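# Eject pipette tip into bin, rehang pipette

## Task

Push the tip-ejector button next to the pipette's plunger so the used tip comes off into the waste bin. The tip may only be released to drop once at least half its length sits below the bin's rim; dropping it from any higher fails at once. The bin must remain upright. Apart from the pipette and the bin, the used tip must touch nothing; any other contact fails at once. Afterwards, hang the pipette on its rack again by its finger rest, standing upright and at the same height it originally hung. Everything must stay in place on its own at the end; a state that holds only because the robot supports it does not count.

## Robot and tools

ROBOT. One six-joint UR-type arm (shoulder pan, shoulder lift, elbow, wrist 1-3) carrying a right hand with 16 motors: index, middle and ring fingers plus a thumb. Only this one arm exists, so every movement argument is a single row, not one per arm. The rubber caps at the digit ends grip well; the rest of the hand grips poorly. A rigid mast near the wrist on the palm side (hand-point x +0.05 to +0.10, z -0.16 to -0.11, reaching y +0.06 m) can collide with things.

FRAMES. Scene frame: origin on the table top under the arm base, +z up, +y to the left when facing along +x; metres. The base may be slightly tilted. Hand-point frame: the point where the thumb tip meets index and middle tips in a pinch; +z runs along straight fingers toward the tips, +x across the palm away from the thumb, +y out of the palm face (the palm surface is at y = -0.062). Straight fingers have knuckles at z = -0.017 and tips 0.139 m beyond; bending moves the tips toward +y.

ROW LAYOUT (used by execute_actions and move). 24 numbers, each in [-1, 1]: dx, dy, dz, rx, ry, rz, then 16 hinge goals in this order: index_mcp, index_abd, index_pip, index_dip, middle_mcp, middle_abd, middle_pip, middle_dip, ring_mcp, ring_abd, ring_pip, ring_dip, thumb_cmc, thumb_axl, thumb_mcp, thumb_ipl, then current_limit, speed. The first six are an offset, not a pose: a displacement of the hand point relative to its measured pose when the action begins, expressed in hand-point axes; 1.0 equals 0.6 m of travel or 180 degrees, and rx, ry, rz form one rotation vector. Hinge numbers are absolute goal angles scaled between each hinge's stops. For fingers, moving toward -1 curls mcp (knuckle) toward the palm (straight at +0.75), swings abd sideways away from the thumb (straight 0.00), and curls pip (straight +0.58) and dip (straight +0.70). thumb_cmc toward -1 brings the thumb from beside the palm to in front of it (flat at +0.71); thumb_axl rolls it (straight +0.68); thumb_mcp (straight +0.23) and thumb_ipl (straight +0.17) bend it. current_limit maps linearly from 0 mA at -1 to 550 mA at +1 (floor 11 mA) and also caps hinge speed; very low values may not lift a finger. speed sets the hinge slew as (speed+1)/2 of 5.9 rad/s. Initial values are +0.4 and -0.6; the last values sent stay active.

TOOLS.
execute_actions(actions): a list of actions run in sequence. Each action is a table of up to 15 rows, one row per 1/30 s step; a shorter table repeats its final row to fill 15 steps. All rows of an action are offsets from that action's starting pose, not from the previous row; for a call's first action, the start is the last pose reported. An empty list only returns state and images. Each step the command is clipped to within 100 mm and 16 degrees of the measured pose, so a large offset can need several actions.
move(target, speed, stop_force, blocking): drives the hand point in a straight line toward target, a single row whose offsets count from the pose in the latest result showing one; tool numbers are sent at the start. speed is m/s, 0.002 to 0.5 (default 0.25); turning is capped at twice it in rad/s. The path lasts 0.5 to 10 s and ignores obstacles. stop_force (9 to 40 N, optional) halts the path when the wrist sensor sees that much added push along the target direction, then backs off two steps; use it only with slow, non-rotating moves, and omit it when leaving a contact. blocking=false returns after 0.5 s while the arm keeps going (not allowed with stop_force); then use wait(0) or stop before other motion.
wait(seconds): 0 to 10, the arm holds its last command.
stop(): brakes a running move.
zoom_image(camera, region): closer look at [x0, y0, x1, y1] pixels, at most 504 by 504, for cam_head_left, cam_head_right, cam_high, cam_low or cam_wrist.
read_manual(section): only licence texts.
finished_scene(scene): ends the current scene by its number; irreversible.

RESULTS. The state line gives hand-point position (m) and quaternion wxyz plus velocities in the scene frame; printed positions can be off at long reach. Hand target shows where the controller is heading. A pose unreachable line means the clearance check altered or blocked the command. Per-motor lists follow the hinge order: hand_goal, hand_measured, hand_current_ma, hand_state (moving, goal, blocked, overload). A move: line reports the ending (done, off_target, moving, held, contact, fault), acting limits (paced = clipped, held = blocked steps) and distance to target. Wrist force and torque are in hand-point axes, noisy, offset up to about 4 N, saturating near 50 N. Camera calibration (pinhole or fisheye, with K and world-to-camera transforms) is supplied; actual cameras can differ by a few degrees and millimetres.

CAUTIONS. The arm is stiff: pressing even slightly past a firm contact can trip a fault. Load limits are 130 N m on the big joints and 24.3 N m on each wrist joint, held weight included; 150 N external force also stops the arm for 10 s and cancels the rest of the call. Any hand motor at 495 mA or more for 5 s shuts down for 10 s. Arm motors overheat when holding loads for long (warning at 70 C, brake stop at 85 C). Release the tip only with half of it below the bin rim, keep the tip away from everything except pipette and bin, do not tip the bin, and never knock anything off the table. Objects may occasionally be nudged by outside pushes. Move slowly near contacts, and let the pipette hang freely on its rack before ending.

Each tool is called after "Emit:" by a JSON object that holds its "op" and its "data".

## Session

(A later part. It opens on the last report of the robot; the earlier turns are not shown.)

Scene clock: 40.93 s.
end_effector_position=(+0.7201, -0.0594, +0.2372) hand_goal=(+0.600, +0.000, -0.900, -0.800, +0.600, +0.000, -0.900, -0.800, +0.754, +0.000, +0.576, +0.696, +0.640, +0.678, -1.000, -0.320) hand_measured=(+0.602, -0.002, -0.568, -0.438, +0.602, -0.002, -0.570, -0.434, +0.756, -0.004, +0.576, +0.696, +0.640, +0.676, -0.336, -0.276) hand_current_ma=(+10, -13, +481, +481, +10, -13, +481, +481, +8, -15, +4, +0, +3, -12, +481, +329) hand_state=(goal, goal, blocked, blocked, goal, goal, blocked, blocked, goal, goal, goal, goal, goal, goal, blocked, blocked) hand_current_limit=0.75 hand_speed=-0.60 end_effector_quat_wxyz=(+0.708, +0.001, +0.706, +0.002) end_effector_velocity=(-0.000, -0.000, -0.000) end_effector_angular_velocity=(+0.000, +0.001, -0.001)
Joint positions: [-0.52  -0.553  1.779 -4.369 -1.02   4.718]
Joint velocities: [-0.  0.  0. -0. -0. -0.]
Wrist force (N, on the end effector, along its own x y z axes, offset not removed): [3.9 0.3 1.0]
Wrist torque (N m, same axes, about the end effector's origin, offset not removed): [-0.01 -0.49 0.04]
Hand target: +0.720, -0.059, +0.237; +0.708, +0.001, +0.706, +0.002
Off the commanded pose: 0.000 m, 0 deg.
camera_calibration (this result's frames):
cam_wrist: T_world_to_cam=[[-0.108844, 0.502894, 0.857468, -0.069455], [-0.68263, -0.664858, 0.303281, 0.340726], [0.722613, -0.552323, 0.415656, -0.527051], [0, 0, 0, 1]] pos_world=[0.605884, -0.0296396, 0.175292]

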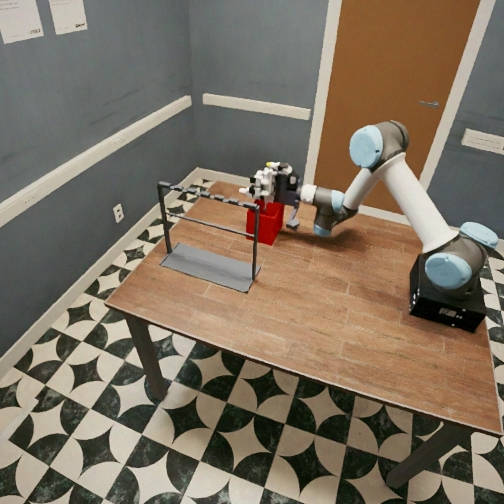

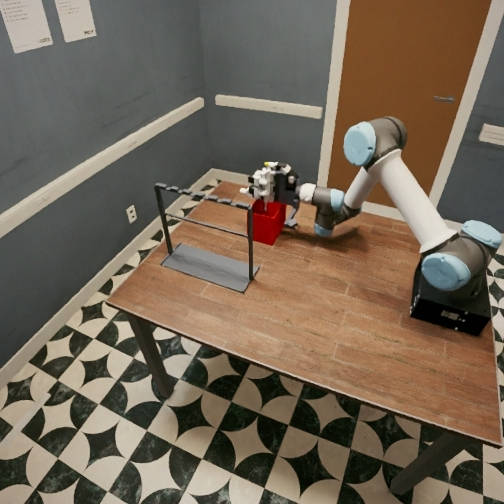

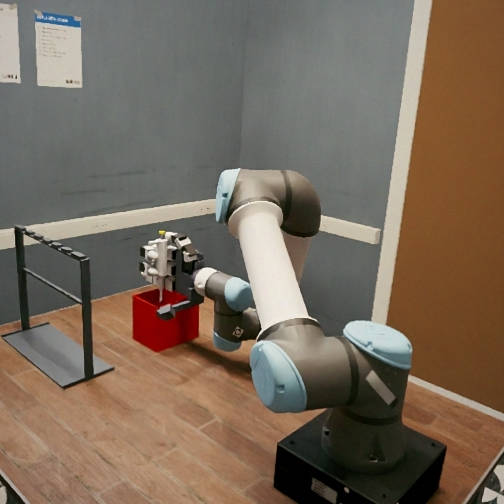

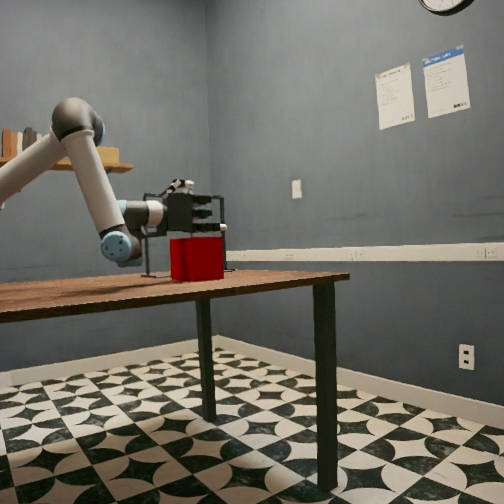

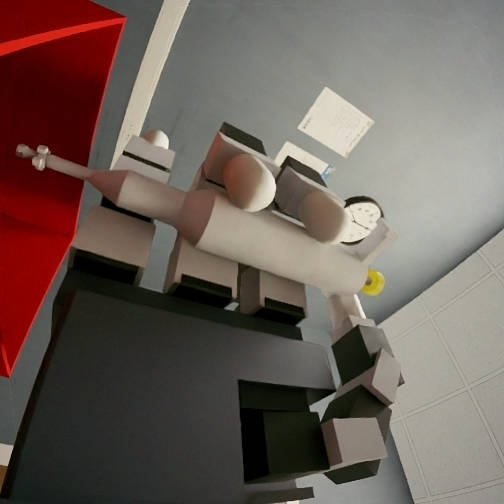

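Ejected. Return it.

Emit:
{"op": "move", "data": {"target": [-0.1,0,0,0,0,0,0.6,0,-0.9,-0.8,0.6,0,-0.9,-0.8,0.754,0,0.576,0.696,0.714,0.678,0.226,0.168,0.4,-0.6], "speed": 0.08}}

Emit:
{"op": "move", "data": {"target": [0.054,0.275,0,0,0,0,0.6,0,-0.9,-0.8,0.6,0,-0.9,-0.8,0.754,0,0.576,0.696,0.714,0.678,0.226,0.168,0.4,-0.6], "speed": 0.1}}

Emit:
{"op": "move", "data": {"target": [0,0.13,0,0,0,0,0.6,0,-0.9,-0.8,0.6,0,-0.9,-0.8,0.754,0,0.576,0.696,0.714,0.678,0.226,0.168,0.4,-0.6], "speed": 0.03}}

Emit:
{"op": "zoom_image", "data": {"camera": "cam_head_left", "region": [190, 160, 320, 270]}}

Emit:
{"op": "zoom_image", "data": {"camera": "cam_high", "region": [40, 200, 200, 330]}}

Scene clock: 44.47 s.
end_effector_position=(+0.7200, -0.0596, +0.2972) hand_goal=(+0.600, +0.000, -0.900, -0.800, +0.600, +0.000, -0.900, -0.800, +0.754, +0.000, +0.576, +0.696, +0.714, +0.678, +0.226, +0.168) hand_measured=(+0.602, -0.002, -0.568, -0.438, +0.602, -0.002, -0.570, -0.434, +0.756, -0.004, +0.576, +0.696, +0.712, +0.676, +0.224, +0.166) hand_current_ma=(+8, -13, +385, +385, +10, -13, +385, +385, +8, -15, +4, +0, -12, -14, -14, -14) hand_state=(goal, goal, blocked, blocked, goal, goal, blocked, blocked, goal, goal, goal, goal, goal, goal, goal, goal) hand_current_limit=0.40 hand_speed=-0.60 end_effector_quat_wxyz=(+0.708, +0.001, +0.706, +0.002) end_effector_velocity=(+0.000, -0.001, +0.001) end_effector_angular_velocity=(-0.002, +0.001, -0.001)
Joint positions: [-0.52  -0.687  1.822 -4.278 -1.019  4.718]
Joint velocities: [-0.001 -0.002  0.001  0.003 -0.    -0.002]
Wrist force (N, on the end effector, along its own x y z axes, offset not removed): [3.3 -1.9 1.1]
Wrist torque (N m, same axes, about the end effector's origin, offset not removed): [-0.26 -0.48 -0.01]
Hand target: +0.720, -0.060, +0.297; +0.708, +0.001, +0.706, +0.002
Off the commanded pose: 0.000 m, 0 deg.
move: done
camera_calibration (this result's frames):
cam_wrist: T_world_to_cam=[[-0.108855, 0.502757, 0.857546, -0.12081], [-0.682634, -0.664907, 0.303166, 0.322391], [0.722607, -0.552389, 0.415578, -0.551936], [0, 0, 0, 1]] pos_world=[0.605757, -0.0297852, 0.235235]

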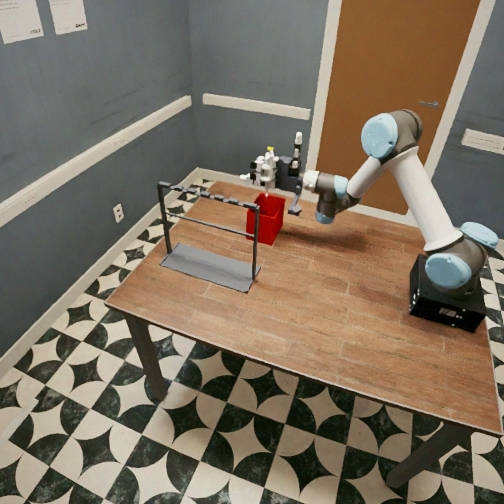

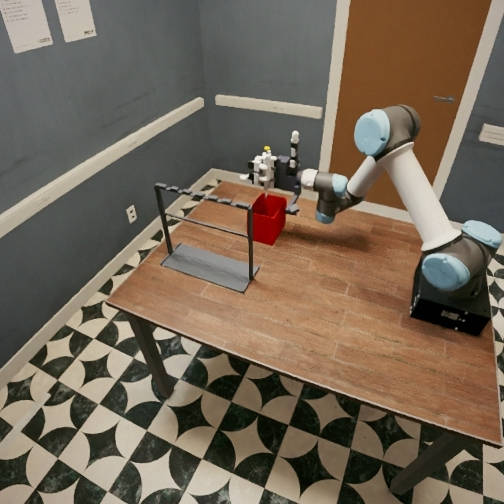

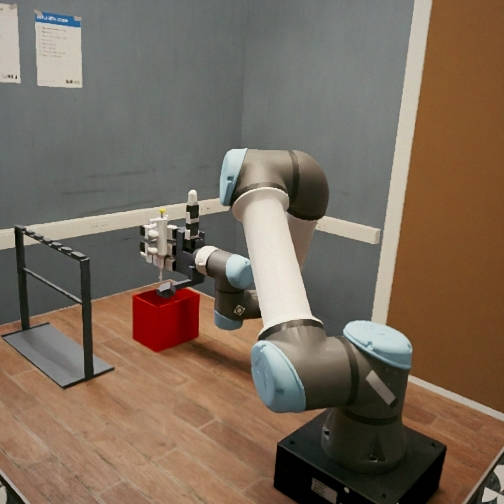

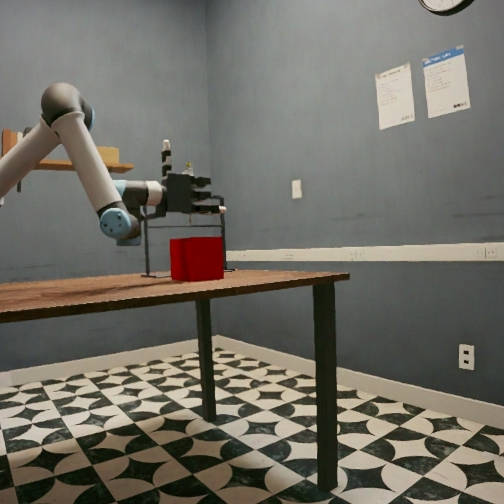

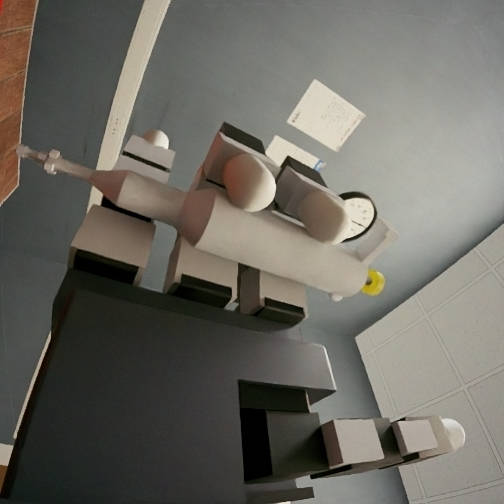

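Scene clock: 46.57 s.
end_effector_position=(+0.7199, +0.1055, +0.2651) hand_goal=(+0.600, +0.000, -0.900, -0.800, +0.600, +0.000, -0.900, -0.800, +0.754, +0.000, +0.576, +0.696, +0.714, +0.678, +0.226, +0.168) hand_measured=(+0.602, -0.002, -0.568, -0.438, +0.602, -0.002, -0.570, -0.434, +0.756, -0.004, +0.576, +0.696, +0.712, +0.676, +0.224, +0.166) hand_current_ma=(+7, -13, +385, +385, +10, -13, +385, +385, +8, -15, +4, +0, -8, -14, -14, -14) hand_state=(goal, goal, blocked, blocked, goal, goal, blocked, blocked, goal, goal, goal, goal, goal, goal, goal, goal) hand_current_limit=0.40 hand_speed=-0.60 end_effector_quat_wxyz=(+0.708, +0.001, +0.706, +0.002) end_effector_velocity=(+0.000, +0.001, -0.001) end_effector_angular_velocity=(+0.000, +0.001, -0.000)
Joint positions: [-0.203 -0.634  1.866 -4.374 -1.336  4.717]
Joint velocities: [ 0.003  0.002 -0.001  0.    -0.004 -0.   ]
Wrist force (N, on the end effector, along its own x y z axes, offset not removed): [4.6 0.5 0.7]
Wrist torque (N m, same axes, about the end effector's origin, offset not removed): [-0.14 -0.52 0.38]
Hand target: +0.720, +0.106, +0.265; +0.708, +0.001, +0.706, +0.002
Off the commanded pose: 0.000 m, 0 deg.
move: done
camera_calibration (this result's frames):
cam_wrist: T_world_to_cam=[[-0.10878, 0.502997, 0.857415, -0.176371], [-0.68259, -0.664836, 0.303421, 0.441751], [0.72266, -0.552257, 0.415662, -0.447476], [0, 0, 0, 1]] pos_world=[0.605722, 0.135284, 0.203186]

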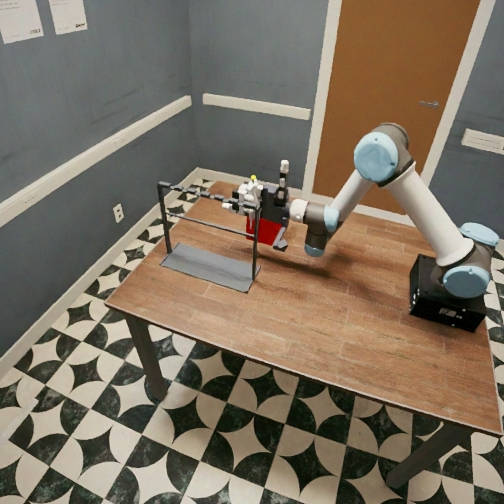

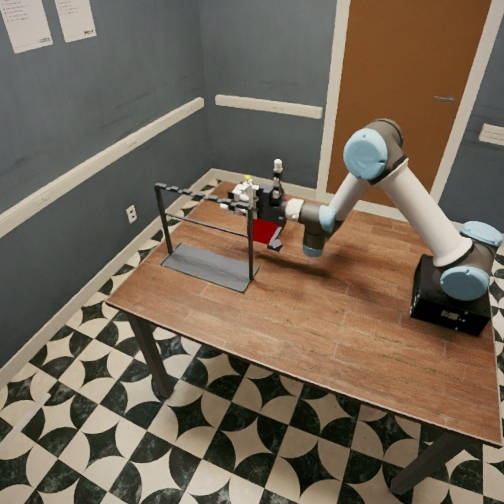

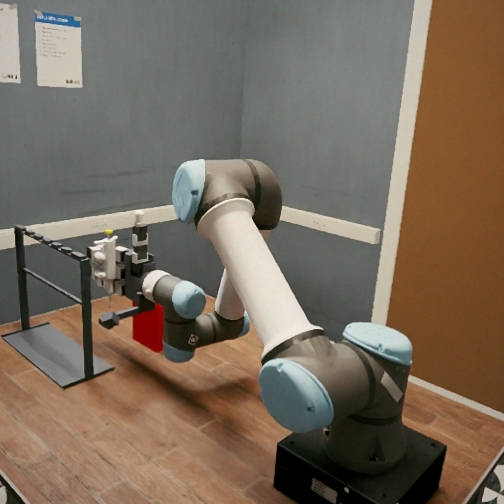

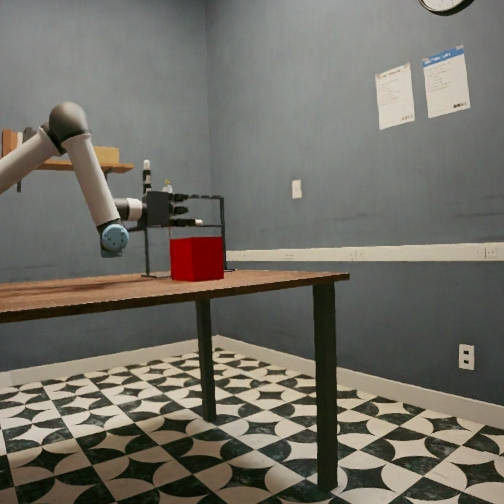

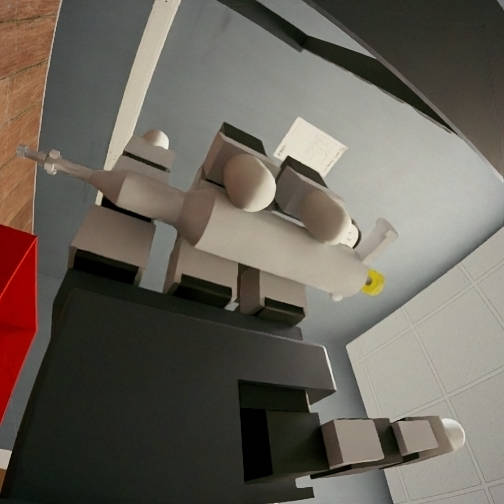

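Scene clock: 49.47 s.
end_effector_position=(+0.7199, +0.1834, +0.2653) hand_goal=(+0.600, +0.000, -0.900, -0.800, +0.600, +0.000, -0.900, -0.800, +0.754, +0.000, +0.576, +0.696, +0.714, +0.678, +0.226, +0.168) hand_measured=(+0.602, -0.002, -0.568, -0.438, +0.602, -0.002, -0.570, -0.434, +0.756, -0.004, +0.576, +0.696, +0.712, +0.676, +0.224, +0.166) hand_current_ma=(+7, -13, +385, +385, +10, -13, +385, +385, +8, -15, +4, +0, -8, -14, -14, -14) hand_state=(goal, goal, blocked, blocked, goal, goal, blocked, blocked, goal, goal, goal, goal, goal, goal, goal, goal) hand_current_limit=0.40 hand_speed=-0.60 end_effector_quat_wxyz=(+0.708, +0.001, +0.706, +0.002) end_effector_velocity=(+0.000, +0.001, -0.000) end_effector_angular_velocity=(-0.001, -0.000, -0.001)
Joint positions: [-0.042 -0.627  1.838 -4.353 -1.498  4.717]
Joint velocities: [ 0.003  0.    -0.001  0.001 -0.004 -0.001]
Wrist force (N, on the end effector, along its own x y z axes, offset not removed): [6.3 -4.4 -1.6]
Wrist torque (N m, same axes, about the end effector's origin, offset not removed): [-0.46 -0.81 0.54]
Hand target: +0.720, +0.184, +0.265; +0.708, +0.001, +0.706, +0.002
Off the commanded pose: 0.000 m, 0 deg.
move: done
camera_calibration (this result's frames):
cam_wrist: T_world_to_cam=[[-0.108771, 0.503103, 0.857354, -0.215729], [-0.682575, -0.664807, 0.303518, 0.493418], [0.722676, -0.552194, 0.415717, -0.404499], [0, 0, 0, 1]] pos_world=[0.605651, 0.2132, 0.203352]

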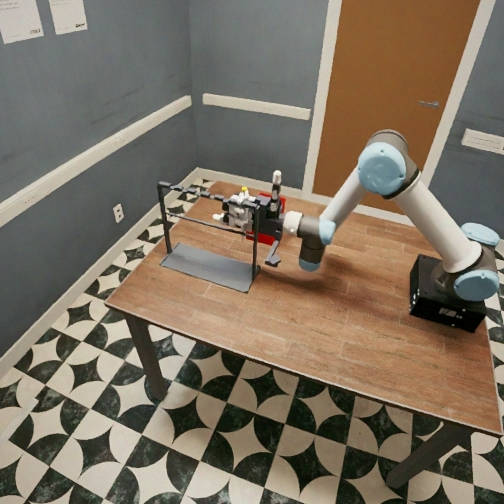

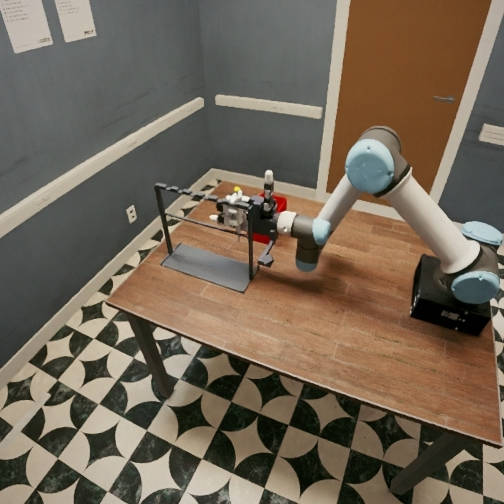

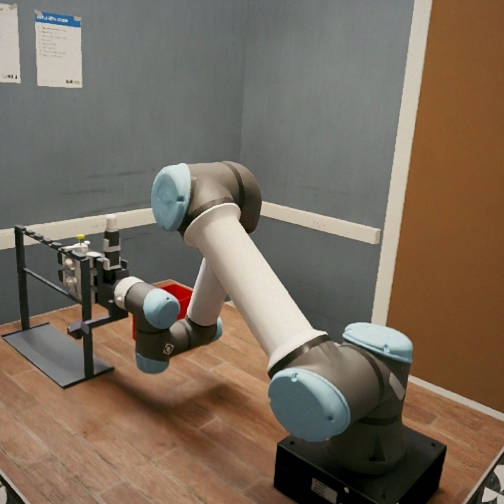

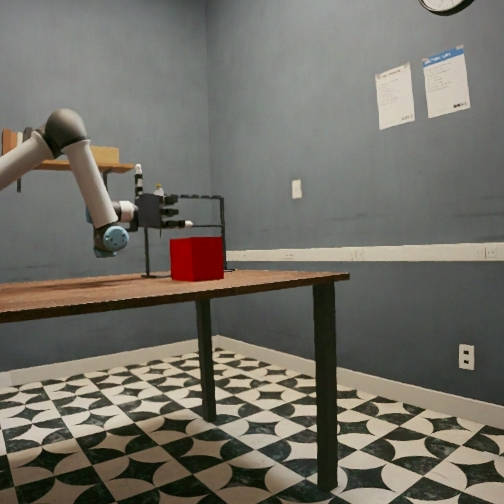

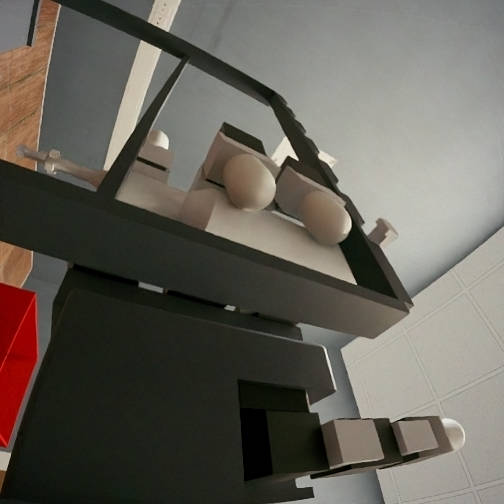

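Region (190, 160, 320, 270) of cam_head_left's 504x504 image, scaled by 3.877, with more detail than that image has; it fills the top 426 rows of this view, and the rest is white.

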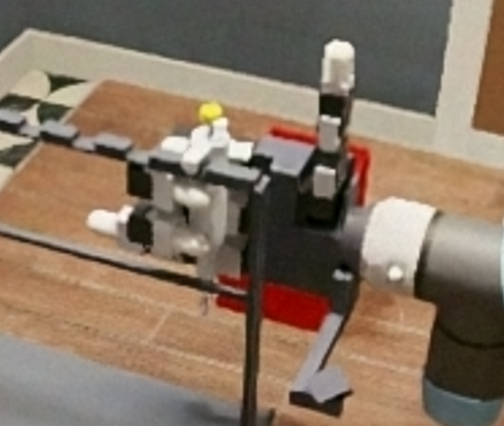

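Region (40, 200, 200, 330) of cam_high's 504x504 image, scaled by 3.150, with more detail than that image has; it fills the top 410 rows of this view, and the rest is white.

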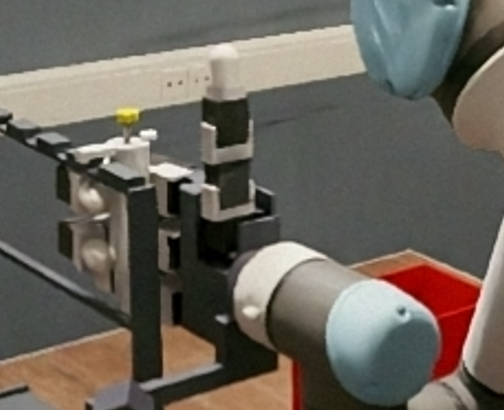

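Emit:
{"op": "move", "data": {"target": [0.02,0,0,0,0,0,0.6,0,-0.9,-0.8,0.6,0,-0.9,-0.8,0.754,0,0.576,0.696,0.714,0.678,0.226,0.168,0.4,-0.6], "speed": 0.02}}

Emit:
{"op": "move", "data": {"target": [0,0,0,0,0,0,0.754,0,0.576,0.696,0.754,0,0.576,0.696,0.754,0,0.576,0.696,0.714,0.678,0.226,0.168,0.4,-0.6]}}

Emit:
{"op": "move", "data": {"target": [0,-0.15,0,0,0,0,0.754,0,0.576,0.696,0.754,0,0.576,0.696,0.754,0,0.576,0.696,0.714,0.678,0.226,0.168,0.4,-0.6], "speed": 0.05}}

Emit:
{"op": "zoom_image", "data": {"camera": "cam_head_left", "region": [190, 160, 320, 270]}}

Emit:
{"op": "zoom_image", "data": {"camera": "cam_high", "region": [40, 200, 200, 330]}}

Scene clock: 54.00 s.
end_effector_position=(+0.7199, +0.1834, +0.2534) hand_goal=(+0.600, +0.000, -0.900, -0.800, +0.600, +0.000, -0.900, -0.800, +0.754, +0.000, +0.576, +0.696, +0.714, +0.678, +0.226, +0.168) hand_measured=(+0.602, -0.002, -0.568, -0.438, +0.602, -0.002, -0.570, -0.434, +0.756, -0.004, +0.576, +0.696, +0.712, +0.676, +0.224, +0.166) hand_current_ma=(+7, -13, +385, +385, +10, -13, +385, +385, +8, -15, +4, +0, -8, -14, -14, -14) hand_state=(goal, goal, blocked, blocked, goal, goal, blocked, blocked, goal, goal, goal, goal, goal, goal, goal, goal) hand_current_limit=0.40 hand_speed=-0.60 end_effector_quat_wxyz=(+0.708, +0.001, +0.706, +0.002) end_effector_velocity=(-0.000, +0.001, -0.002) end_effector_angular_velocity=(-0.000, -0.000, +0.001)
Joint positions: [-0.042 -0.599  1.829 -4.371 -1.498  4.717]
Joint velocities: [ 0.001  0.004 -0.001 -0.003  0.    -0.   ]
Wrist force (N, on the end effector, along its own x y z axes, offset not removed): [3.8 -1.7 -1.7]
Wrist torque (N m, same axes, about the end effector's origin, offset not removed): [-0.11 -0.71 0.21]
Hand target: +0.720, +0.183, +0.253; +0.708, +0.001, +0.706, +0.002
Off the commanded pose: 0.000 m, 0 deg.
move: done
camera_calibration (this result's frames):
cam_wrist: T_world_to_cam=[[-0.108761, 0.503112, 0.85735, -0.20558], [-0.682568, -0.664806, 0.303535, 0.497046], [0.722684, -0.552187, 0.415713, -0.399569], [0, 0, 0, 1]] pos_world=[0.605671, 0.213232, 0.19149]

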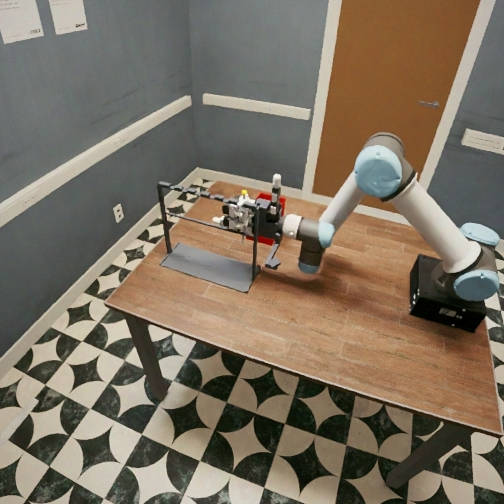

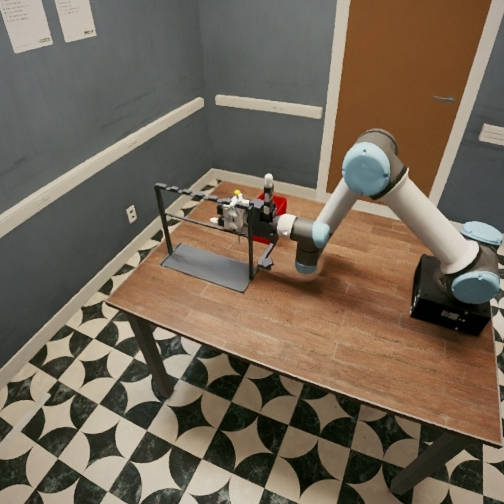

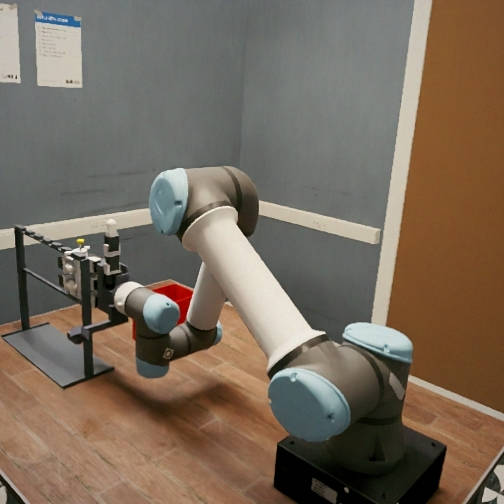

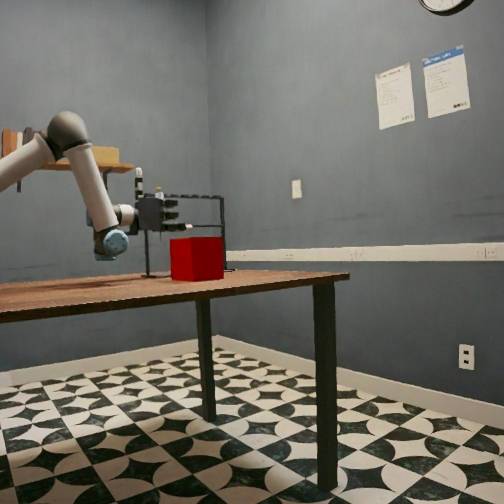

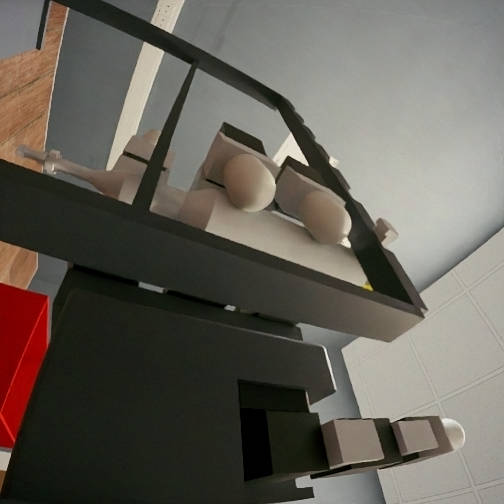

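Scene clock: 55.50 s.
end_effector_position=(+0.7199, +0.1834, +0.2534) hand_goal=(+0.754, +0.000, +0.576, +0.696, +0.754, +0.000, +0.576, +0.696, +0.754, +0.000, +0.576, +0.696, +0.714, +0.678, +0.226, +0.168) hand_measured=(+0.752, -0.002, +0.574, +0.694, +0.752, -0.002, +0.574, +0.692, +0.756, -0.004, +0.576, +0.696, +0.712, +0.676, +0.224, +0.166) hand_current_ma=(-13, -13, -14, -14, -11, -13, -14, -16, +8, -15, +4, +0, -8, -14, -14, -14) hand_state=(goal, goal, goal, goal, goal, goal, goal, goal, goal, goal, goal, goal, goal, goal, goal, goal) hand_current_limit=0.40 hand_speed=-0.60 end_effector_quat_wxyz=(+0.708, +0.001, +0.706, +0.002) end_effector_velocity=(-0.000, +0.000, -0.000) end_effector_angular_velocity=(+0.000, +0.002, +0.001)
Joint positions: [-0.042 -0.599  1.829 -4.371 -1.498  4.717]
Joint velocities: [ 0.001  0.     0.     0.001 -0.     0.   ]
Wrist force (N, on the end effector, along its own x y z axes, offset not removed): [-0.9 -0.2 -5.0]
Wrist torque (N m, same axes, about the end effector's origin, offset not removed): [0.46 0.05 -0.14]
Hand target: +0.720, +0.183, +0.253; +0.708, +0.001, +0.706, +0.002
Off the commanded pose: 0.000 m, 0 deg.
move: done
camera_calibration (this result's frames):
cam_wrist: T_world_to_cam=[[-0.108803, 0.503114, 0.857344, -0.205561], [-0.682577, -0.66481, 0.303506, 0.497063], [0.722669, -0.552181, 0.415748, -0.399583], [0, 0, 0, 1]] pos_world=[0.605685, 0.21323, 0.191501]

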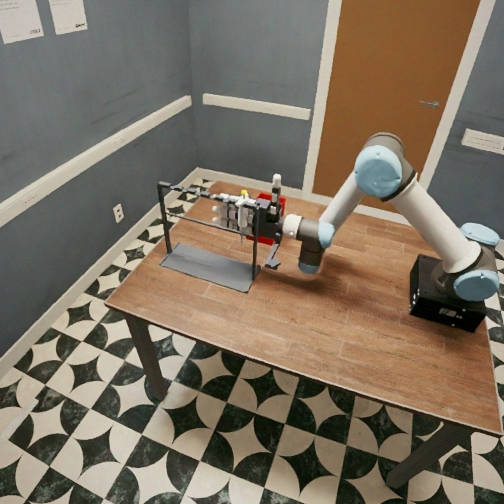

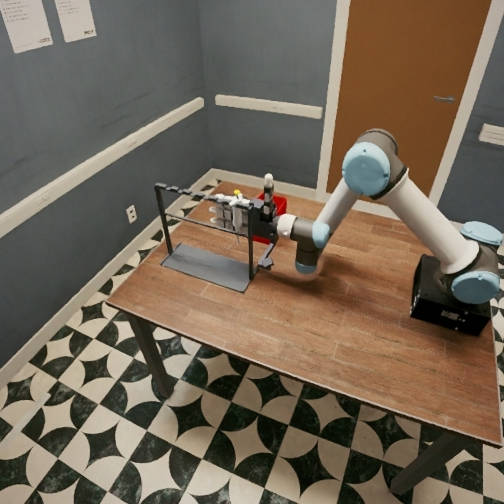

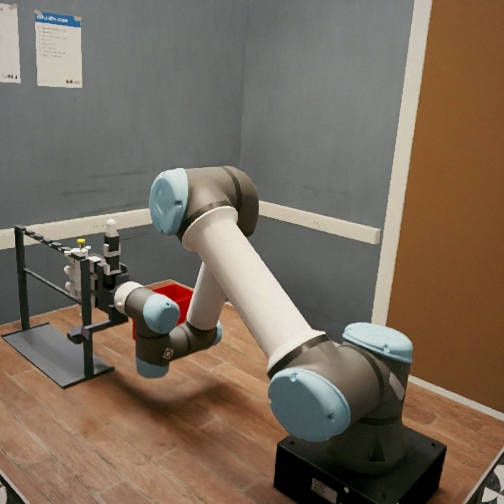

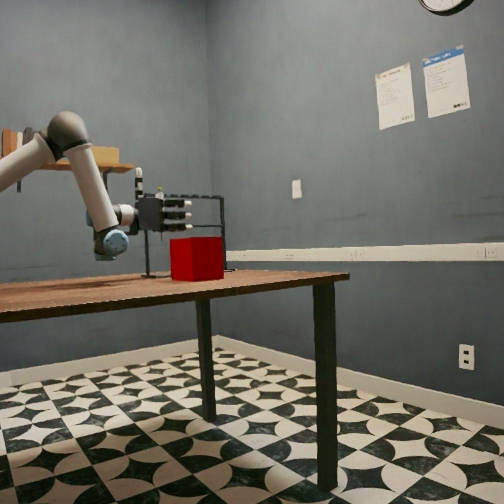

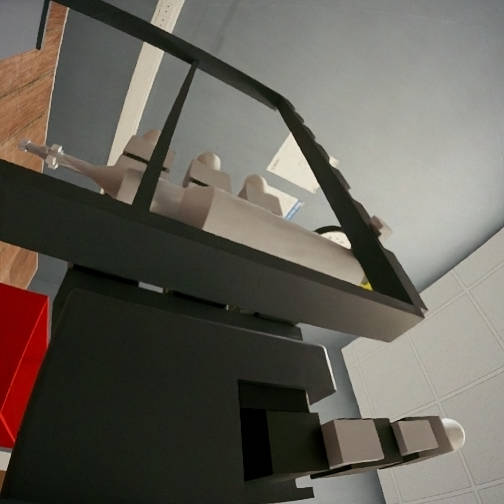

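Scene clock: 57.67 s.
end_effector_position=(+0.7200, +0.0935, +0.2532) hand_goal=(+0.754, +0.000, +0.576, +0.696, +0.754, +0.000, +0.576, +0.696, +0.754, +0.000, +0.576, +0.696, +0.714, +0.678, +0.226, +0.168) hand_measured=(+0.752, -0.002, +0.574, +0.694, +0.752, -0.002, +0.574, +0.692, +0.756, -0.004, +0.576, +0.696, +0.712, +0.676, +0.224, +0.166) hand_current_ma=(-12, -13, -14, -14, -11, -13, -14, -16, +8, -15, +4, +0, -8, -14, -14, -14) hand_state=(goal, goal, goal, goal, goal, goal, goal, goal, goal, goal, goal, goal, goal, goal, goal, goal) hand_current_limit=0.40 hand_speed=-0.60 end_effector_quat_wxyz=(+0.708, +0.001, +0.706, +0.002) end_effector_velocity=(-0.000, -0.001, -0.000) end_effector_angular_velocity=(+0.000, +0.001, -0.000)
Joint positions: [-0.228 -0.607  1.858 -4.394 -1.312  4.717]
Joint velocities: [-0.003 -0.     0.001  0.     0.003  0.   ]
Wrist force (N, on the end effector, along its own x y z axes, offset not removed): [1.3 -1.2 -0.3]
Wrist torque (N m, same axes, about the end effector's origin, offset not removed): [-0.31 -0.08 0.00]
Hand target: +0.720, +0.093, +0.253; +0.708, +0.001, +0.706, +0.002
Off the commanded pose: 0.000 m, 0 deg.
move: done
camera_calibration (this result's frames):
cam_wrist: T_world_to_cam=[[-0.108818, 0.502991, 0.857414, -0.160115], [-0.682592, -0.664846, 0.303393, 0.437397], [0.722652, -0.552249, 0.415685, -0.449206], [0, 0, 0, 1]] pos_world=[0.60576, 0.123265, 0.19131]

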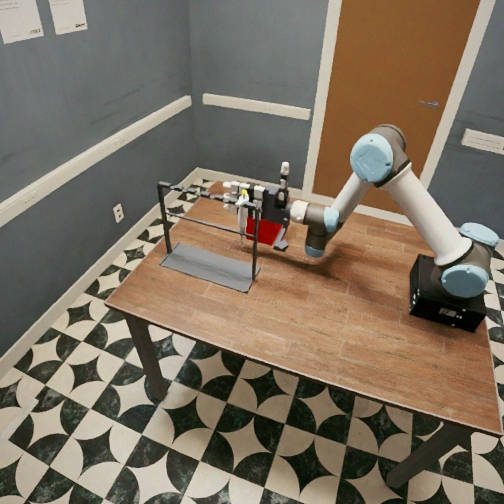

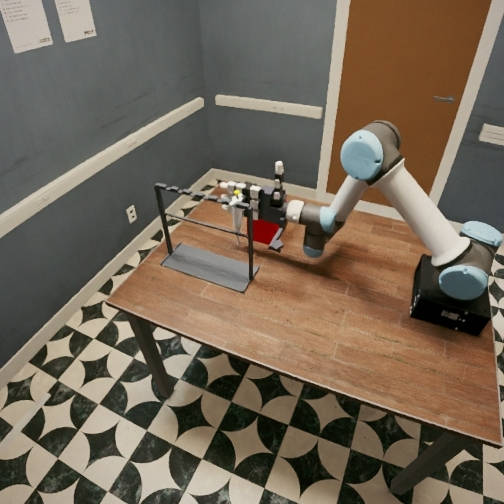

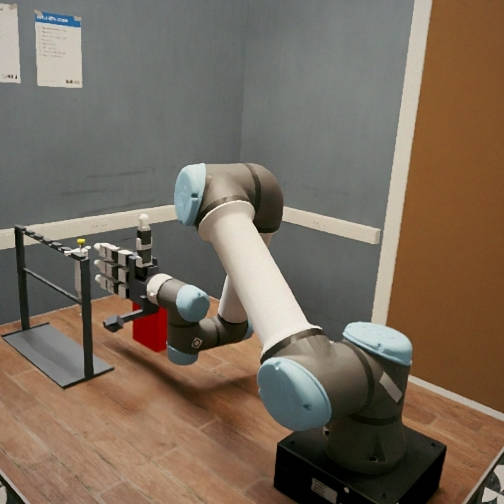

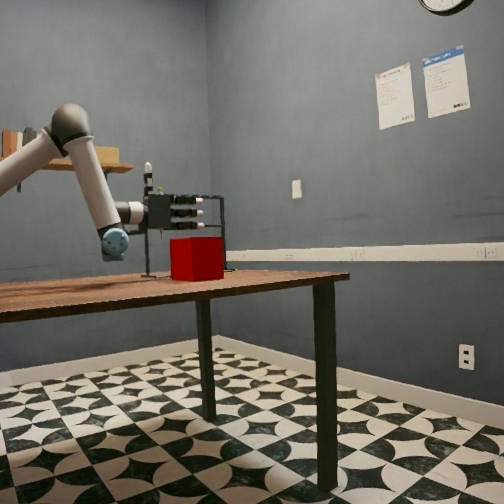

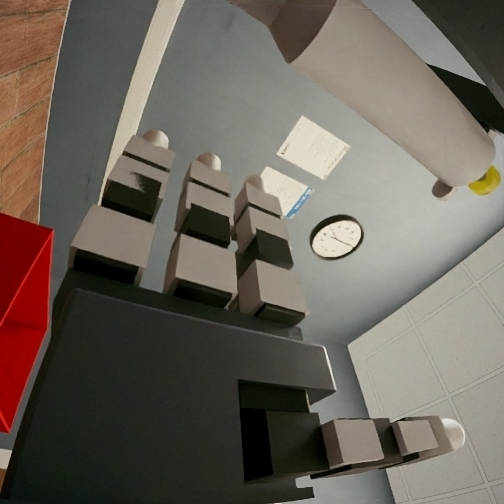

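Region (190, 160, 320, 270) of cam_head_left's 504x504 image, scaled by 3.877, with more detail than that image has; it fills the top 426 rows of this view, and the rest is white.

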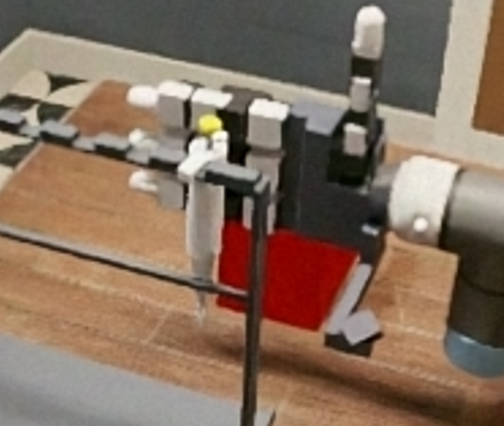

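Region (40, 200, 200, 330) of cam_high's 504x504 image, scaled by 3.150, with more detail than that image has; it fills the top 410 rows of this view, and the rest is white.

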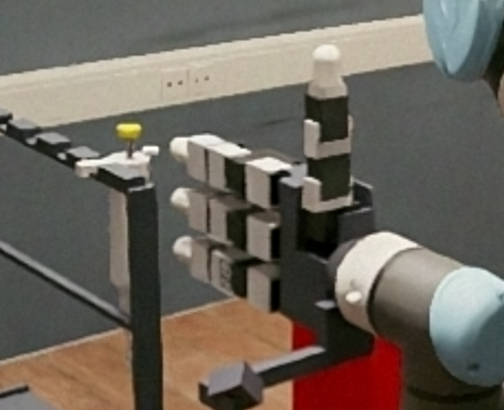

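Emit:
{"op": "finished_scene", "data": {"scene": 2}}

The scene is finished: the task was done.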